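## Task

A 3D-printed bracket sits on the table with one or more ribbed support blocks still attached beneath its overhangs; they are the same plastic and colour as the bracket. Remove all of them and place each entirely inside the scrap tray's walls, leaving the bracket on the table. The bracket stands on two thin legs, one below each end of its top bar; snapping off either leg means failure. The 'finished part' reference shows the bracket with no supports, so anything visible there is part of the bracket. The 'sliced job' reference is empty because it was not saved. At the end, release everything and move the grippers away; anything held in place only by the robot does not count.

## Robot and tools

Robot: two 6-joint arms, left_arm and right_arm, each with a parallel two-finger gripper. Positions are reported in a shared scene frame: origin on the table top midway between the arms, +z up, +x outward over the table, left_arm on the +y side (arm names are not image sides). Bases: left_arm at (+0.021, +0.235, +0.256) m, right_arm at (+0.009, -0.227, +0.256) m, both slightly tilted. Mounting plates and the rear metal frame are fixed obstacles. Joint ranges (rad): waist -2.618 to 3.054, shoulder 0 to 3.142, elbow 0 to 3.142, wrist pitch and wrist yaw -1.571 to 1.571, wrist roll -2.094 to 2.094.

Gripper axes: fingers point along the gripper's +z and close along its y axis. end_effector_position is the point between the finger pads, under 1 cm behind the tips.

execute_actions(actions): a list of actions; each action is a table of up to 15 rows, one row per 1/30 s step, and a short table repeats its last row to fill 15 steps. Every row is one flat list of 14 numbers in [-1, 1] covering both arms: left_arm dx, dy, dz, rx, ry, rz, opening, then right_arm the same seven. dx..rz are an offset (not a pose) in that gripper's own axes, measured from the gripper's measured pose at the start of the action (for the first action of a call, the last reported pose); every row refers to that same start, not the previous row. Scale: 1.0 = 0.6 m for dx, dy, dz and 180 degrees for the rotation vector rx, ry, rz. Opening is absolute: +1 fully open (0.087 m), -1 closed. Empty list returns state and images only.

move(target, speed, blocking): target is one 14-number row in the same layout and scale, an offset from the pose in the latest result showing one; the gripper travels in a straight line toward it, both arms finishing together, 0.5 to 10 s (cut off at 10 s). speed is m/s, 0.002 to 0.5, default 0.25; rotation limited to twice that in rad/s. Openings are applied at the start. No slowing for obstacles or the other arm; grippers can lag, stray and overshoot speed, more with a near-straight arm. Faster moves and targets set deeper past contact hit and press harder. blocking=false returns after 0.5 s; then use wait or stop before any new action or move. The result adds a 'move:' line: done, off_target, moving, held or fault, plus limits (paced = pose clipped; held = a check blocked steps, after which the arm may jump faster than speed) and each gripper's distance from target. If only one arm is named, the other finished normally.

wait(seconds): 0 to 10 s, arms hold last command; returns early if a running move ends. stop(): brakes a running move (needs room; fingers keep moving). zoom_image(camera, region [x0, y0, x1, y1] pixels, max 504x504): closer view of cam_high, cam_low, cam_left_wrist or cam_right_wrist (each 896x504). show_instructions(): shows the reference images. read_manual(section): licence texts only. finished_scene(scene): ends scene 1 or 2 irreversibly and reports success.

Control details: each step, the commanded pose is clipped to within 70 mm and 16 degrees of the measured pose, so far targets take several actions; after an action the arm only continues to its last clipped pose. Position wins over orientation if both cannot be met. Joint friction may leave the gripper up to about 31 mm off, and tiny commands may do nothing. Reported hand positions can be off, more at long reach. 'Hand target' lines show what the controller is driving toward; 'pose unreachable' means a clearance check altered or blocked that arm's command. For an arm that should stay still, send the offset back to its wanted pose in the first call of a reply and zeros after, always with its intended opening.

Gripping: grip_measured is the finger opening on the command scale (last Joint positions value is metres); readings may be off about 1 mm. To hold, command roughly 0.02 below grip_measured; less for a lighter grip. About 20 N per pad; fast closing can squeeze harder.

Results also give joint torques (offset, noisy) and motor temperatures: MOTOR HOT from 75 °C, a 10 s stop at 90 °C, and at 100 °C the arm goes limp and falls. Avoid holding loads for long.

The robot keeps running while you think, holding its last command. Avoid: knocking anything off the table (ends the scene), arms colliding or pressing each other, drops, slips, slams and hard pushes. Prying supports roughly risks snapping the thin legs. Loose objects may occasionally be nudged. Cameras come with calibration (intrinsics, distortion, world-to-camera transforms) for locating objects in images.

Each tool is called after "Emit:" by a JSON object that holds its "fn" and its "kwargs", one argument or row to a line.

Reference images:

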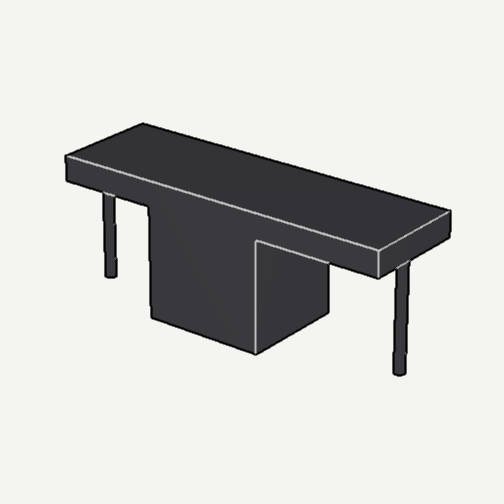

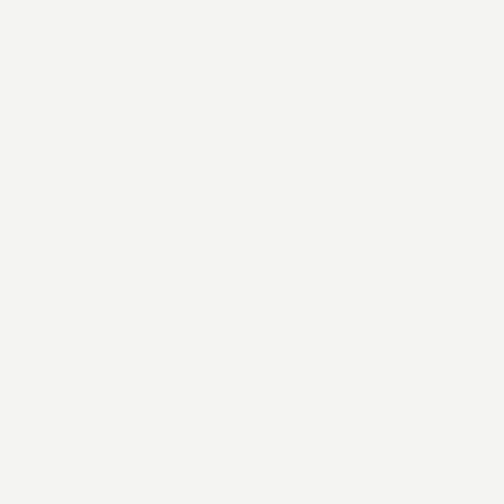

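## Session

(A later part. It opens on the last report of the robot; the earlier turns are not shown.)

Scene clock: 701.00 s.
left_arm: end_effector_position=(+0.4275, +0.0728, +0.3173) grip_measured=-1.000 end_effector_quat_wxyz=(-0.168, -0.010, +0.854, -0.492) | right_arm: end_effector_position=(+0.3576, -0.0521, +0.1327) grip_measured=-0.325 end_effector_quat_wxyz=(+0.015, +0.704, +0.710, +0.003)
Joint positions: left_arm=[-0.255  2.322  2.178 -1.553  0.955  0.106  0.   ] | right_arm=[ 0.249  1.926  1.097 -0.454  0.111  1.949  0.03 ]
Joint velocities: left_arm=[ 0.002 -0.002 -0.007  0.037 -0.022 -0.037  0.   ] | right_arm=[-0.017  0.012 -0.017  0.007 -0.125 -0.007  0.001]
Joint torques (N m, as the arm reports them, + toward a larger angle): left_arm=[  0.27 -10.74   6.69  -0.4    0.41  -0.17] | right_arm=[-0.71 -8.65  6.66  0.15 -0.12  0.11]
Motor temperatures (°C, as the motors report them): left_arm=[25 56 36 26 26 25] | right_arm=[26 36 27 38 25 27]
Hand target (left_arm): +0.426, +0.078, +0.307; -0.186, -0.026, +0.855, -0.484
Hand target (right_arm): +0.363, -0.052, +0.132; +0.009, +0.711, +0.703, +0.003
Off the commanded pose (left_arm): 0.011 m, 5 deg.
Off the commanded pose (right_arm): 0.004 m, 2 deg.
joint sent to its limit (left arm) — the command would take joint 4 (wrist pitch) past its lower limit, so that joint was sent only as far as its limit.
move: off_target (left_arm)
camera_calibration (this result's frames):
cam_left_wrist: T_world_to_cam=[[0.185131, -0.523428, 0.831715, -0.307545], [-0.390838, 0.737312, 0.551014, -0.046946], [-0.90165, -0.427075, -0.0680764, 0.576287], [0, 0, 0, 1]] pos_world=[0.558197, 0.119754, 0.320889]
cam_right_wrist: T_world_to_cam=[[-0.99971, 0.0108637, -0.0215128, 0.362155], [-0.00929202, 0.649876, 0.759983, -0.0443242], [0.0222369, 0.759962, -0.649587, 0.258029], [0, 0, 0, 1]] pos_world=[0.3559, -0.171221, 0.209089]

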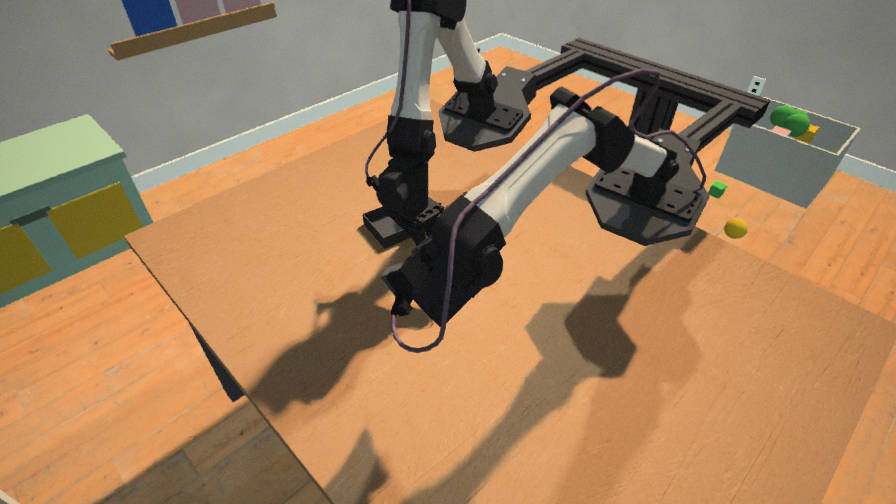

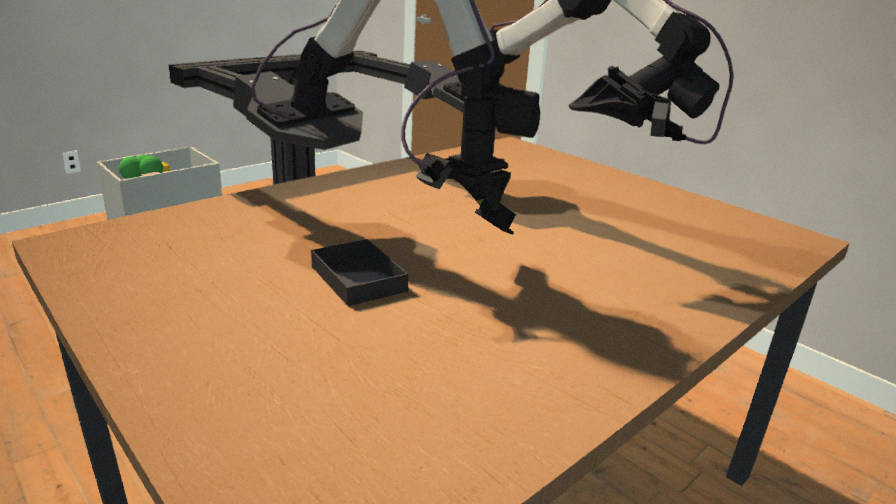

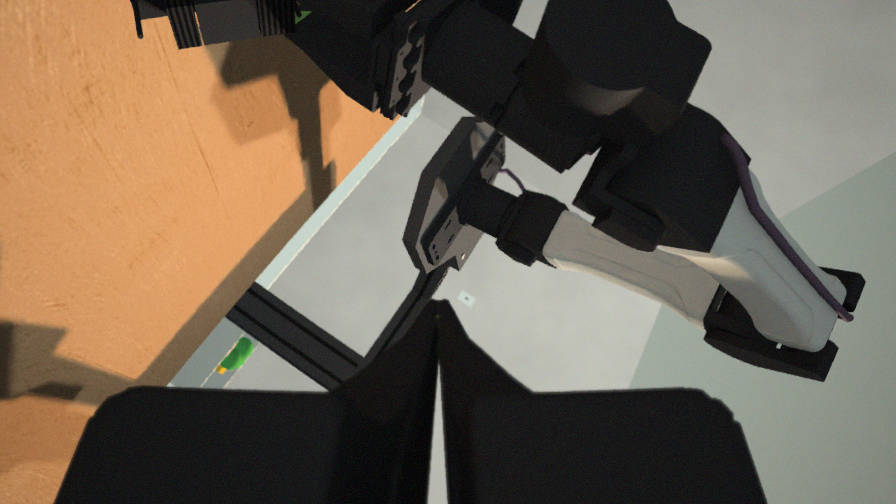

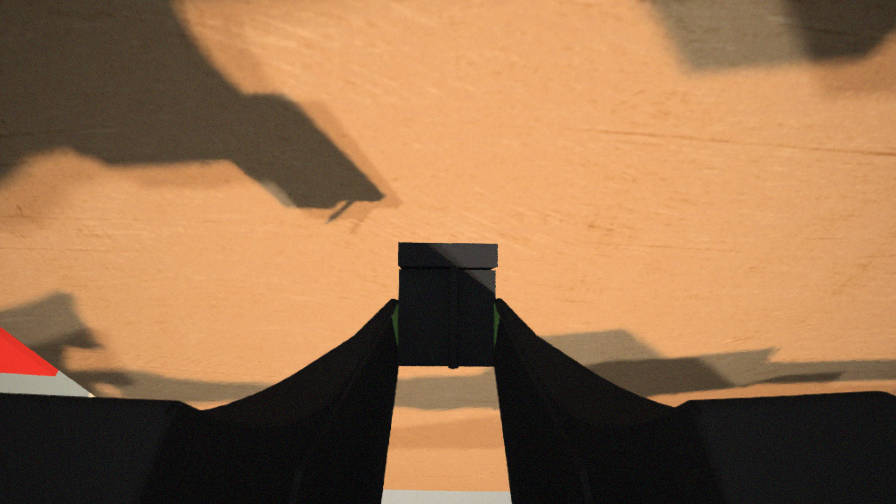

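Emit:
{"fn": "move", "kwargs": {
  "target": [0.0147,0.25,0.1608,-0.1458,-0.2834,-0.4035,-1, 0.0333,0.0033,0.0867,0,0,0,-0.47],
  "speed": 0.3
}}

Scene clock: 717.93 s.
left_arm: end_effector_position=(+0.3834, +0.0688, +0.1694) grip_measured=-1.000 end_effector_quat_wxyz=(-0.045, -0.656, +0.748, -0.093) | right_arm: end_effector_position=(+0.3529, -0.0403, +0.0820) grip_measured=-0.325 end_effector_quat_wxyz=(+0.010, +0.704, +0.710, -0.007)
Joint positions: left_arm=[-0.476  1.872  1.087 -0.433  0.034 -1.712  0.   ] | right_arm=[ 0.272  2.099  1.127 -0.335  0.115  1.973  0.03 ]
Joint velocities: left_arm=[ 0.002  0.007 -0.002 -0.037 -0.007 -0.022  0.   ] | right_arm=[-0.002 -0.007  0.007  0.007 -0.037  0.037  0.   ]
Joint torques (N m, as the arm reports them, + toward a larger angle): left_arm=[-1.97 -6.38  3.13  0.6  -0.01 -0.2 ] | right_arm=[ 1.53 -9.26  5.86  0.34  0.08  0.1 ]
Motor temperatures (°C, as the motors report them): left_arm=[25 58 36 26 26 25] | right_arm=[26 38 28 35 25 27]
Hand target (left_arm): +0.367, +0.069, +0.153; -0.057, -0.655, +0.750, -0.070
Hand target (right_arm): +0.360, -0.033, +0.081; +0.015, +0.704, +0.710, +0.003
Off the commanded pose (left_arm): 0.027 m, 3 deg.
Off the commanded pose (right_arm): 0.011 m, 1 deg.
move: off_target (left_arm, right_arm)
camera_calibration (this result's frames):
cam_left_wrist: T_world_to_cam=[[0.990219, -0.119971, 0.0712303, -0.386049], [-0.120082, -0.472855, 0.87292, -0.0548429], [-0.0710438, -0.872935, -0.482636, 0.307181], [0, 0, 0, 1]] pos_world=[0.39751, 0.195901, 0.223628]
cam_right_wrist: T_world_to_cam=[[-0.99994, 0.0107769, -0.00172072, 0.354704], [0.00576108, 0.655167, 0.755462, -0.0182743], [0.00926891, 0.755407, -0.65519, 0.221013], [0, 0, 0, 1]] pos_world=[0.352739, -0.158805, 0.159222]

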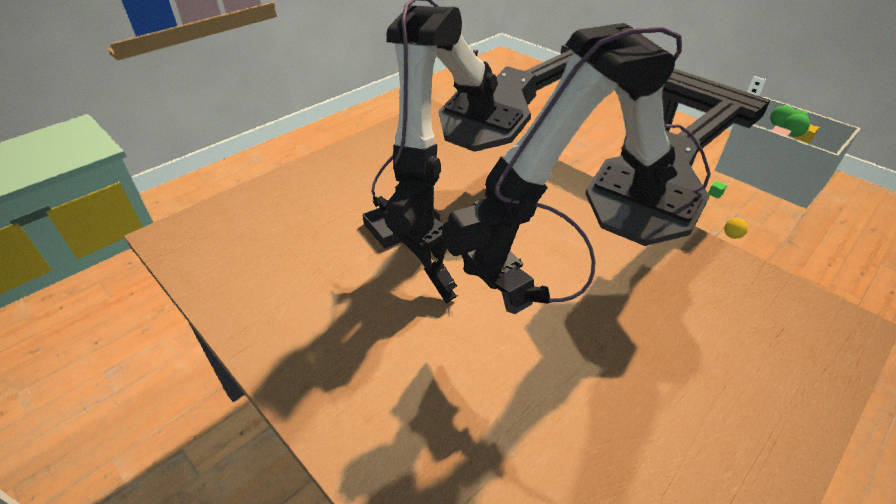

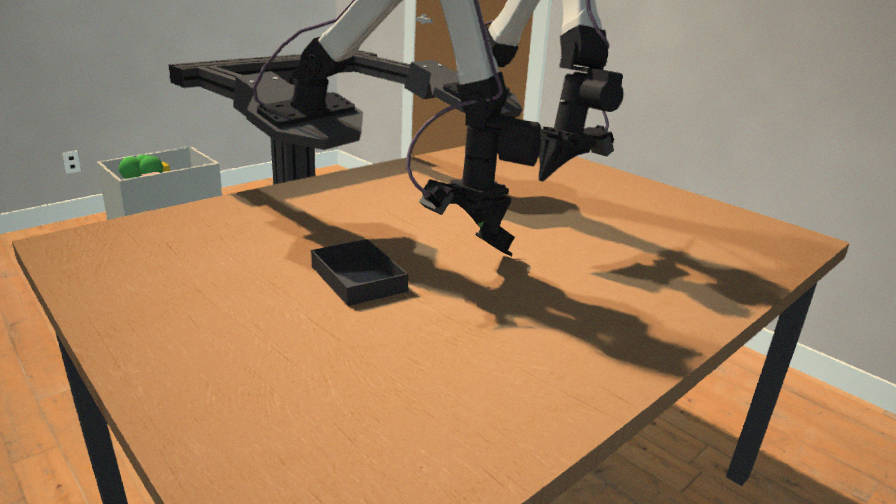

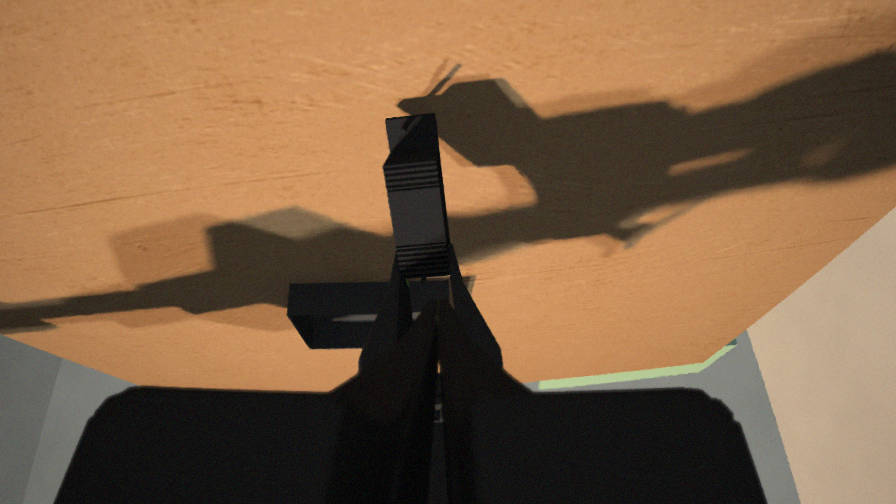

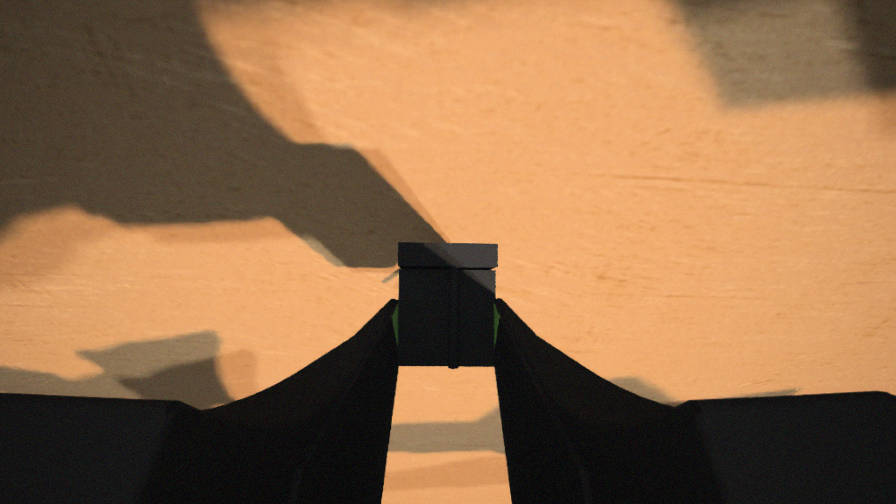

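Emit:
{"fn": "move", "kwargs": {
  "target": [0,0,0,0,0,0,-1, -0.03,0,0.055,0,0,0,-0.47],
  "speed": 0.025
}}

Scene clock: 725.93 s.
left_arm: end_effector_position=(+0.3836, +0.0690, +0.1693) grip_measured=-1.000 end_effector_quat_wxyz=(-0.045, -0.656, +0.747, -0.093) | right_arm: end_effector_position=(+0.3617, -0.0504, +0.0617) grip_measured=-0.325 end_effector_quat_wxyz=(+0.010, +0.704, +0.711, +0.007)
Joint positions: left_arm=[-0.476  1.872  1.087 -0.433  0.033 -1.715  0.   ] | right_arm=[ 0.227  2.16   1.127 -0.244  0.091  1.925  0.03 ]
Joint velocities: left_arm=[-0.002 -0.007  0.002  0.022 -0.037 -0.037  0.   ] | right_arm=[ 0.007  0.012 -0.007 -0.066 -0.051 -0.066  0.   ]
Joint torques (N m, as the arm reports them, + toward a larger angle): left_arm=[-0.94 -8.87  4.99  0.49  0.05 -0.15] | right_arm=[-0.55 -8.47  2.23  0.43  0.13  0.  ]
Motor temperatures (°C, as the motors report them): left_arm=[25 56 35 26 26 25] | right_arm=[26 38 28 35 25 27]
Hand target (left_arm): +0.383, +0.069, +0.169; -0.045, -0.656, +0.748, -0.093
Hand target (right_arm): +0.353, -0.059, +0.050; +0.010, +0.704, +0.710, -0.007
Off the commanded pose (left_arm): 0.000 m, 0 deg.
Off the commanded pose (right_arm): 0.017 m, 2 deg.
move: off_target (right_arm)
camera_calibration (this result's frames):
cam_left_wrist: T_world_to_cam=[[0.990508, -0.117688, 0.0710139, -0.386416], [-0.118894, -0.474312, 0.872292, -0.0548744], [-0.068976, -0.872455, -0.483802, 0.306715], [0, 0, 0, 1]] pos_world=[0.39738, 0.196091, 0.223697]
cam_right_wrist: T_world_to_cam=[[-0.999739, 0.00965742, -0.0207181, 0.364615], [-0.00974731, 0.63972, 0.768546, 0.00760293], [0.0206759, 0.768548, -0.639458, 0.210856], [0, 0, 0, 1]] pos_world=[0.360234, -0.170438, 0.136545]

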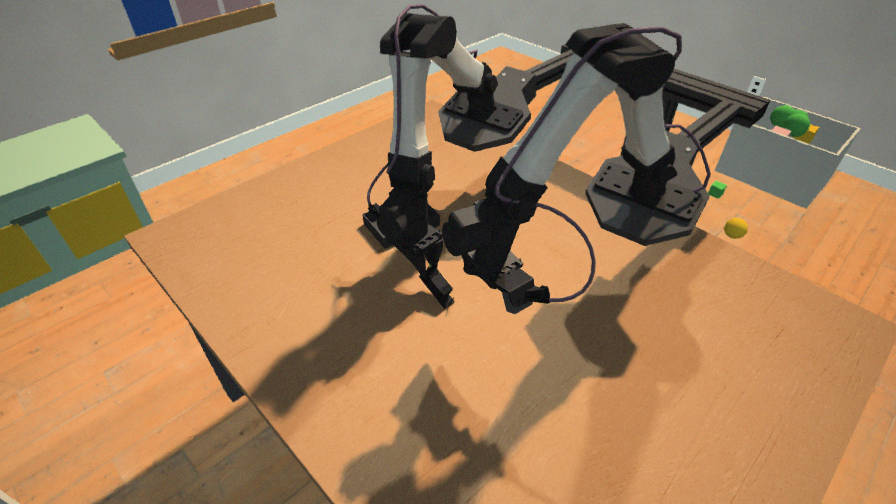

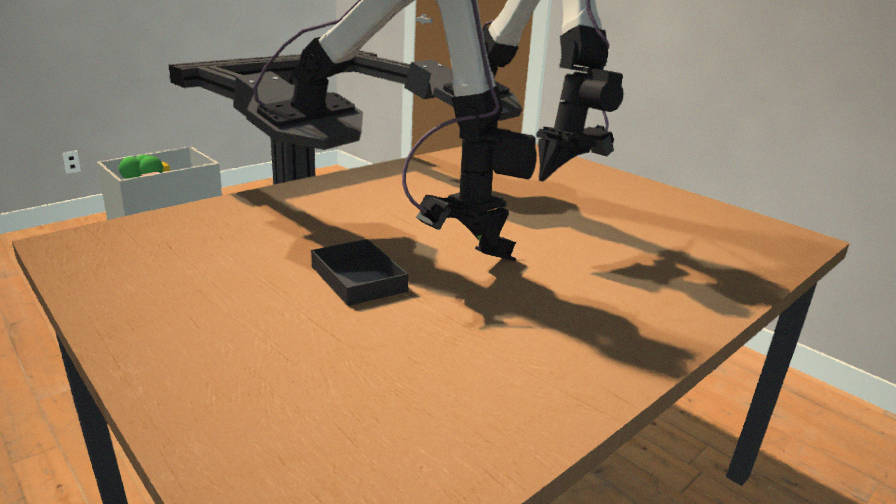

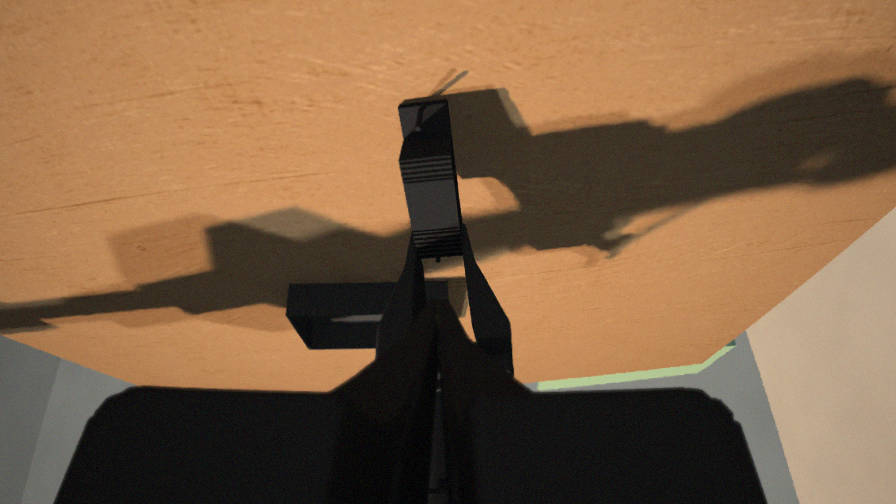

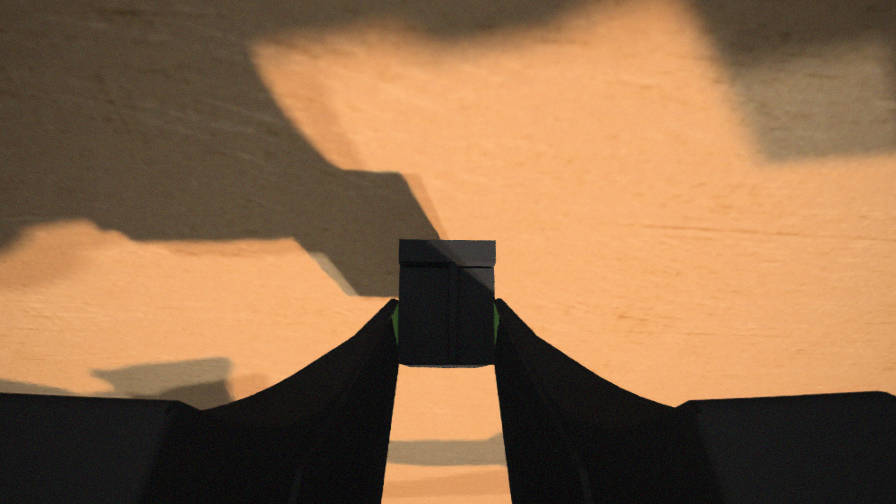

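Emit:
{"fn": "move", "kwargs": {
  "target": [0,0,0,0,0,0,-1, -0.035,-0.008,0.05,0,0,0,-0.335],
  "speed": 0.025
}}

Scene clock: 730.50 s.
left_arm: end_effector_position=(+0.3836, +0.0690, +0.1693) grip_measured=-1.000 end_effector_quat_wxyz=(-0.045, -0.656, +0.747, -0.093) | right_arm: end_effector_position=(+0.3698, -0.0594, +0.0445) grip_measured=-0.325 end_effector_quat_wxyz=(+0.008, +0.701, +0.712, +0.026)
Joint positions: left_arm=[-0.476  1.872  1.087 -0.433  0.033 -1.715  0.   ] | right_arm=[ 0.183  2.215  1.127 -0.154  0.058  1.876  0.03 ]
Joint velocities: left_arm=[-0.007 -0.002 -0.002  0.007  0.037 -0.022  0.   ] | right_arm=[-0.007  0.002 -0.002 -0.037  0.007 -0.007 -0.002]
Joint torques (N m, as the arm reports them, + toward a larger angle): left_arm=[-0.96 -8.9   5.    0.49  0.05 -0.17] | right_arm=[-0.95 -8.65  1.23  0.5   0.2   0.  ]
Motor temperatures (°C, as the motors report them): left_arm=[25 56 35 26 26 25] | right_arm=[26 38 28 35 25 27]
Hand target (left_arm): +0.384, +0.069, +0.169; -0.045, -0.656, +0.747, -0.093
Hand target (right_arm): +0.358, -0.071, +0.032; +0.009, +0.704, +0.711, +0.007
Off the commanded pose (left_arm): 0.000 m, 0 deg.
Off the commanded pose (right_arm): 0.021 m, 2 deg.
move: off_target (right_arm)
camera_calibration (this result's frames):
cam_left_wrist: T_world_to_cam=[[0.990508, -0.117688, 0.0710139, -0.386416], [-0.118894, -0.474312, 0.872292, -0.0548744], [-0.068976, -0.872455, -0.483802, 0.306715], [0, 0, 0, 1]] pos_world=[0.39738, 0.196091, 0.223697]
cam_right_wrist: T_world_to_cam=[[-0.999054, 0.00480144, -0.043227, 0.372907], [-0.0310516, 0.617177, 0.786211, 0.032508], [0.0304536, 0.78681, -0.616444, 0.203041], [0, 0, 0, 1]] pos_world=[0.36738, -0.181608, 0.115725]

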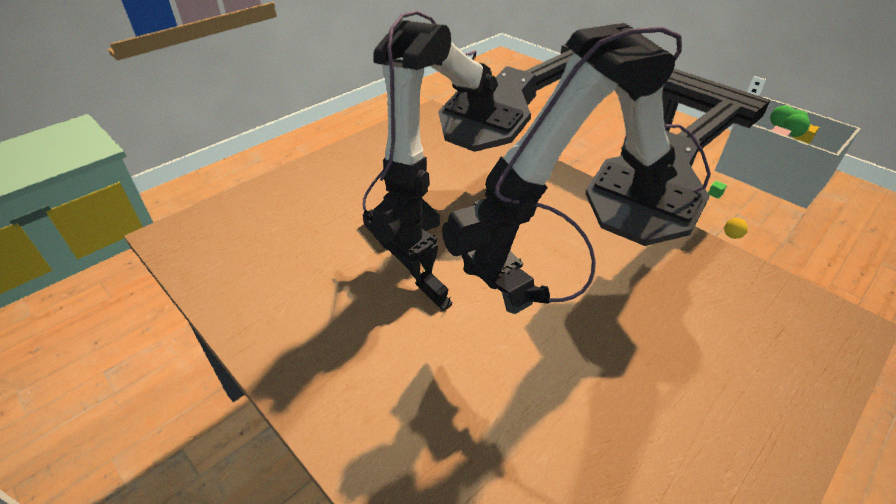

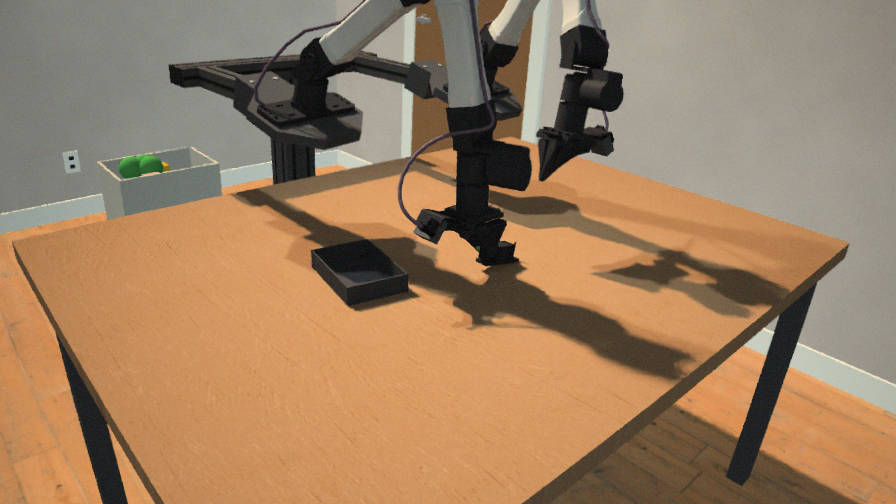

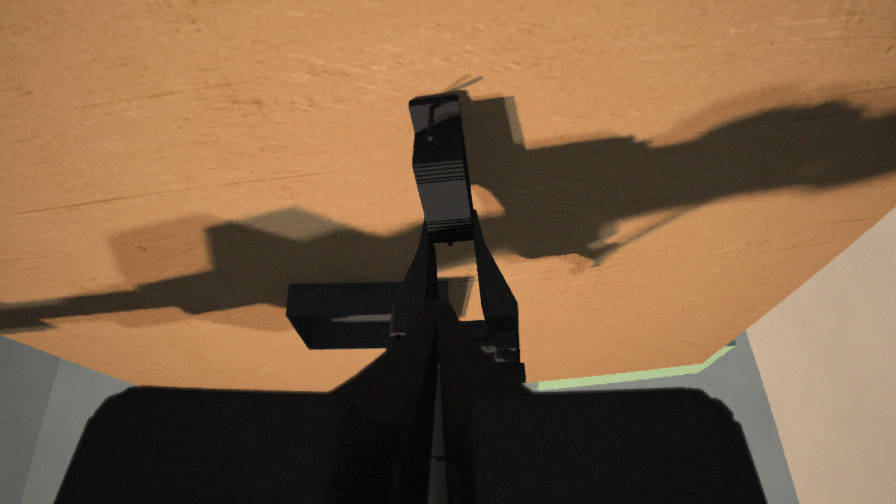

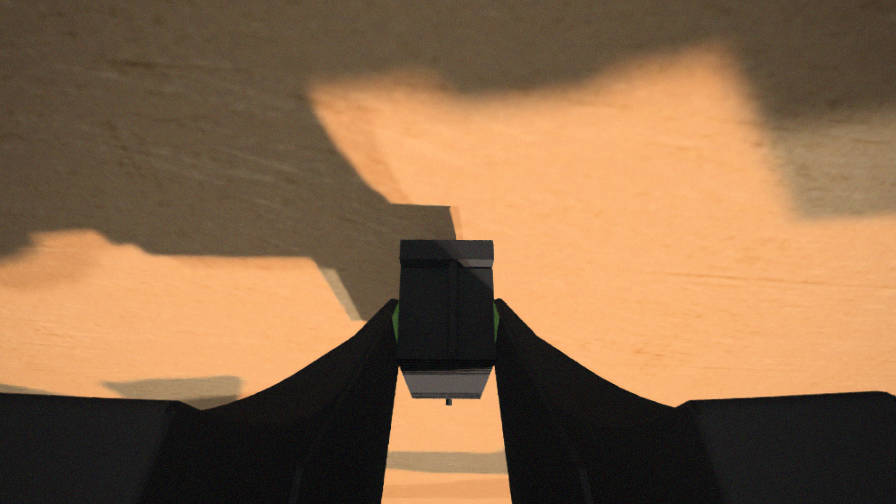

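Emit:
{"fn": "move", "kwargs": {
  "target": [0,0,0,0,0,0,-1, -0.025,-0.01,0.045,0,0,0,-0.335],
  "speed": 0.025
}}

Scene clock: 734.00 s.
left_arm: end_effector_position=(+0.3836, +0.0690, +0.1693) grip_measured=-1.000 end_effector_quat_wxyz=(-0.045, -0.656, +0.747, -0.093) | right_arm: end_effector_position=(+0.3737, -0.0624, +0.0298) grip_measured=-0.325 end_effector_quat_wxyz=(+0.003, +0.700, +0.713, +0.043)
Joint positions: left_arm=[-0.476  1.872  1.087 -0.433  0.033 -1.715  0.   ] | right_arm=[ 0.158  2.265  1.127 -0.076  0.025  1.849  0.03 ]
Joint velocities: left_arm=[ 0.002 -0.002 -0.017 -0.022  0.007 -0.022  0.   ] | right_arm=[-0.002 -0.017 -0.007 -0.037 -0.007 -0.066  0.   ]
Joint torques (N m, as the arm reports them, + toward a larger angle): left_arm=[-0.97 -9.02  5.09  0.54  0.07 -0.15] | right_arm=[-0.99 -8.39  2.15  0.53  0.23 -0.04]
Motor temperatures (°C, as the motors report them): left_arm=[25 56 35 26 26 25] | right_arm=[26 39 28 35 25 27]
Hand target (left_arm): +0.384, +0.069, +0.169; -0.045, -0.656, +0.747, -0.093
Hand target (right_arm): +0.365, -0.074, +0.017; +0.008, +0.701, +0.712, +0.025
Off the commanded pose (left_arm): 0.000 m, 0 deg.
Off the commanded pose (right_arm): 0.019 m, 2 deg.
move: off_target (right_arm)
camera_calibration (this result's frames):
cam_left_wrist: T_world_to_cam=[[0.990508, -0.117688, 0.0710139, -0.386416], [-0.118894, -0.474312, 0.872292, -0.0548744], [-0.068976, -0.872455, -0.483802, 0.306715], [0, 0, 0, 1]] pos_world=[0.39738, 0.196091, 0.223697]
cam_right_wrist: T_world_to_cam=[[-0.998111, 0.00358898, -0.0613395, 0.376295], [-0.0473035, 0.592242, 0.804371, 0.0500248], [0.0392146, 0.805752, -0.590953, 0.193363], [0, 0, 0, 1]] pos_world=[0.370368, -0.18678, 0.0971116]

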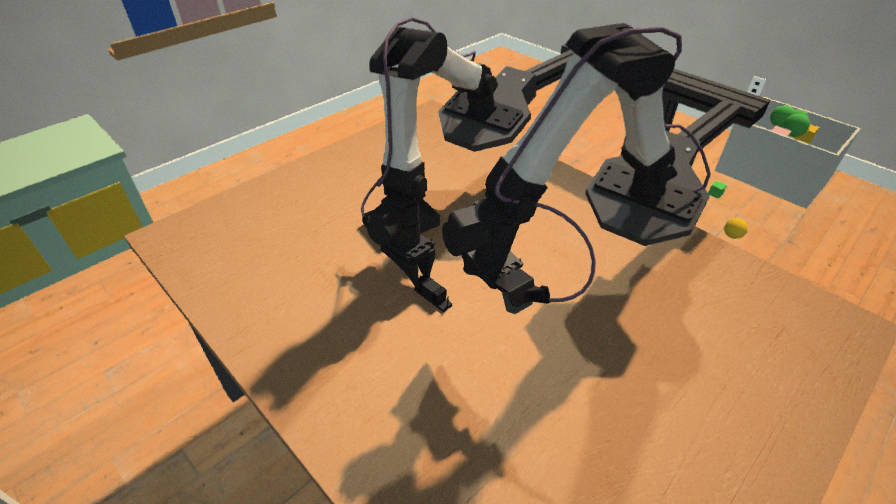

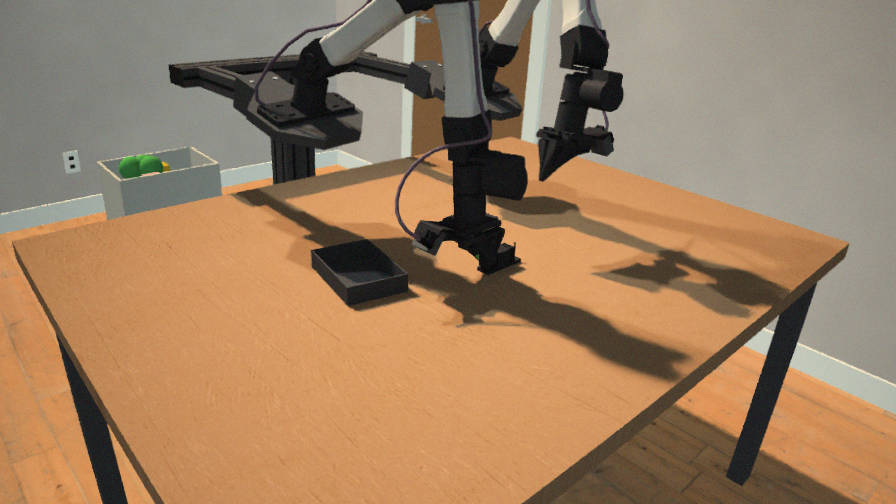

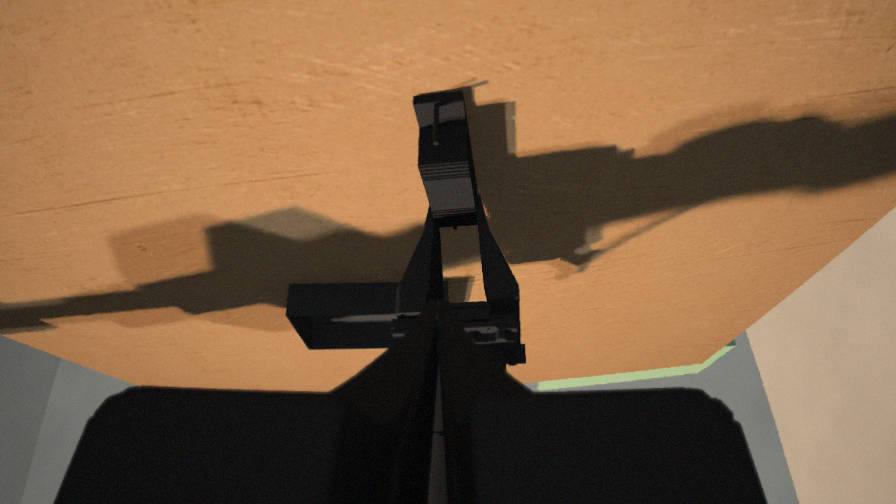

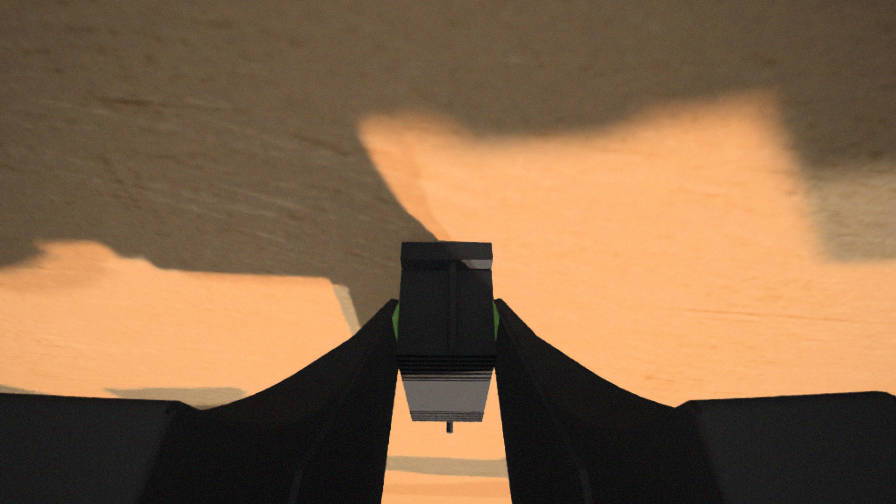

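Emit:
{"fn": "zoom_image", "kwargs": {
  "camera": "cam_low",
  "region": [420, 190, 580, 300]
}}

Emit:
{"fn": "zoom_image", "kwargs": {
  "camera": "cam_right_wrist",
  "region": [340, 220, 560, 450]
}}

Region (420, 190, 580, 300) of cam_low's 896x504 image, scaled by 3.150, with more detail than that image has; it fills the top 346 rows of this view, and the rest is white.

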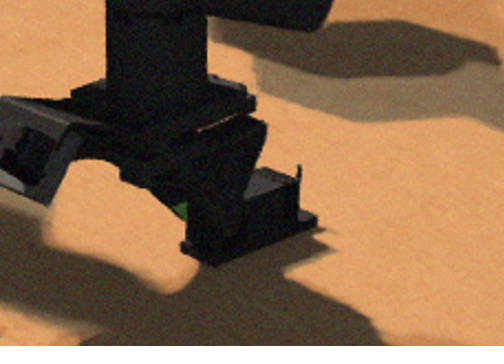

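Region (340, 220, 560, 450) of cam_right_wrist's 896x504 image, scaled by 2.191, with more detail than that image has; it fills the left 482 columns of this view, and the rest is white.

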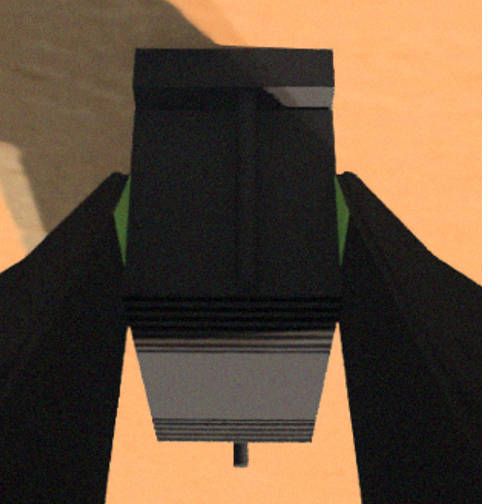

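Emit:
{"fn": "move", "kwargs": {
  "target": [0.1058,0.0038,0.1633,0,0,0,-1, 0.027,0,0.004,0,0,0,-0.12],
  "speed": 0.1
}}

Scene clock: 748.30 s.
left_arm: end_effector_position=(+0.3713, -0.0077, +0.0896) grip_measured=-1.000 end_effector_quat_wxyz=(-0.051, -0.656, +0.747, -0.089) | right_arm: end_effector_position=(+0.3701, -0.0510, +0.0306) grip_measured=-0.120 end_effector_quat_wxyz=(+0.002, +0.700, +0.712, +0.044)
Joint positions: left_arm=[-0.645  2.193  1.173 -0.209 -0.017 -1.875  0.   ] | right_arm=[ 0.189  2.265  1.127 -0.076  0.033  1.879  0.038]
Joint velocities: left_arm=[ 0.022 -0.017 -0.012  0.037  0.022 -0.022  0.   ] | right_arm=[-0.012 -0.007  0.002  0.007 -0.066 -0.022 -0.   ]
Joint torques (N m, as the arm reports them, + toward a larger angle): left_arm=[-2.59 -8.35  5.69  0.66 -0.03 -0.18] | right_arm=[ 1.25 -9.59  5.16  0.29  0.07  0.1 ]
Motor temperatures (°C, as the motors report them): left_arm=[25 55 34 26 26 25] | right_arm=[26 39 28 34 25 27]
Hand target (left_arm): +0.376, -0.013, +0.085; -0.046, -0.657, +0.747, -0.094
Hand target (right_arm): +0.373, -0.046, +0.028; +0.003, +0.700, +0.713, +0.043
Off the commanded pose (left_arm): 0.009 m, 1 deg.
Off the commanded pose (right_arm): 0.006 m, 0 deg.
move: done
camera_calibration (this result's frames):
cam_left_wrist: T_world_to_cam=[[0.991227, -0.118981, 0.0575473, -0.37667], [-0.107373, -0.471046, 0.87555, -0.0277611], [-0.0770661, -0.874048, -0.479689, 0.203006], [0, 0, 0, 1]] pos_world=[0.386029, 0.119543, 0.143362]
cam_right_wrist: T_world_to_cam=[[-0.998113, 0.00438562, -0.0612493, 0.372824], [-0.0468755, 0.589897, 0.806117, 0.0420494], [0.0396661, 0.807467, -0.588578, 0.184687], [0, 0, 0, 1]] pos_world=[0.366766, -0.175568, 0.0976409]

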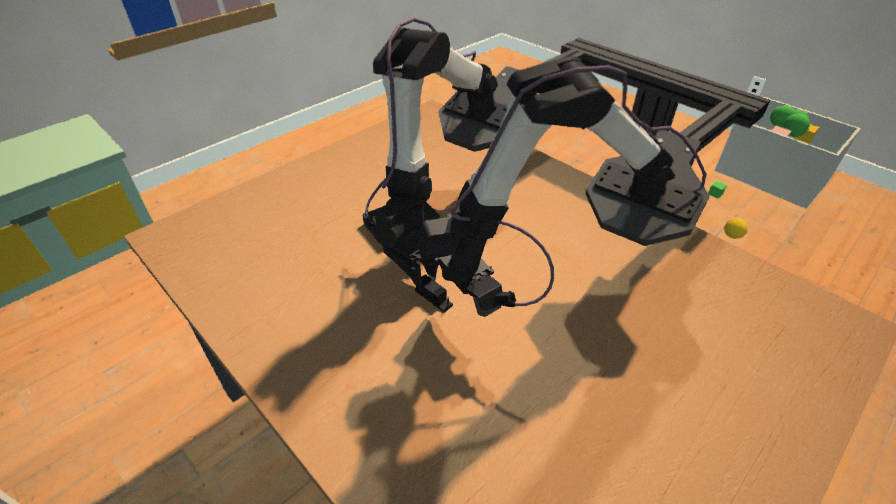

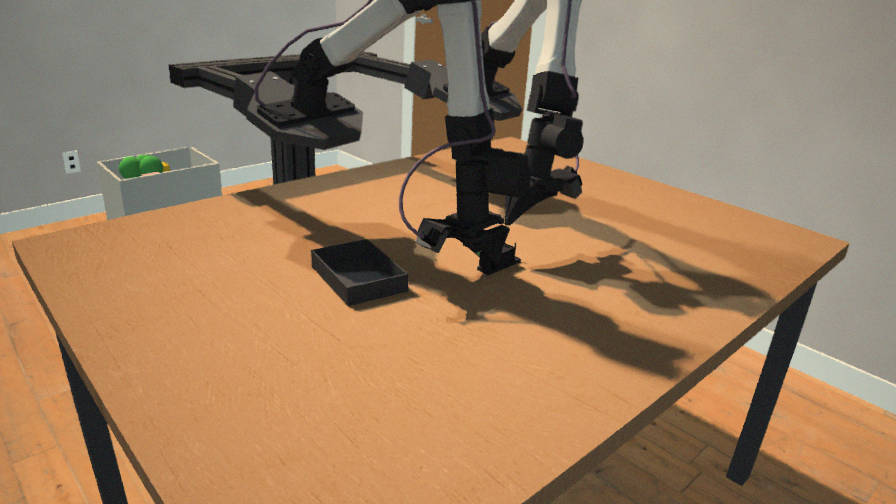

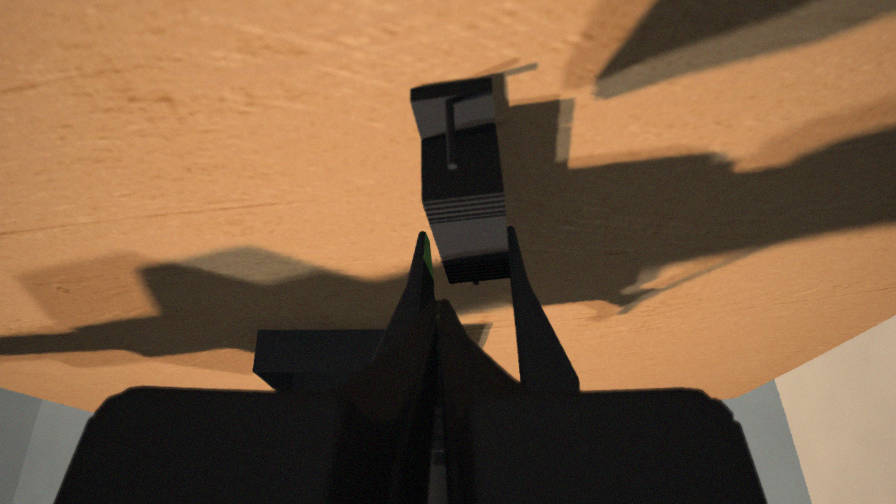

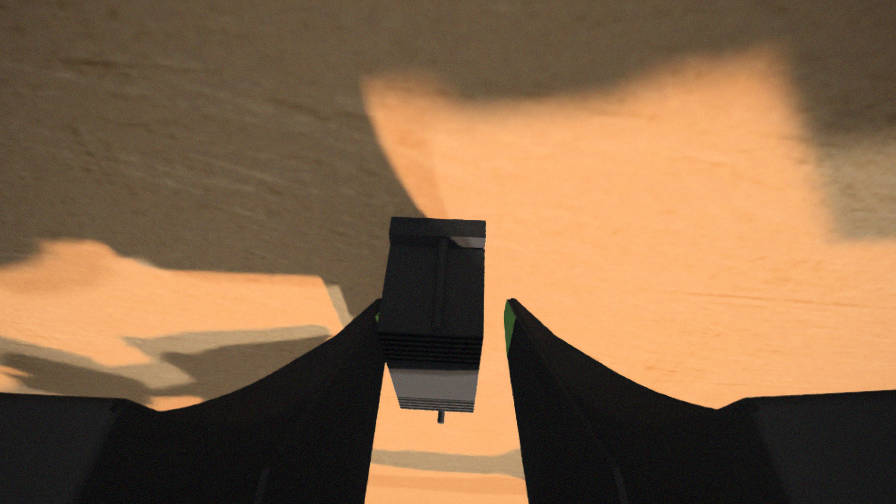

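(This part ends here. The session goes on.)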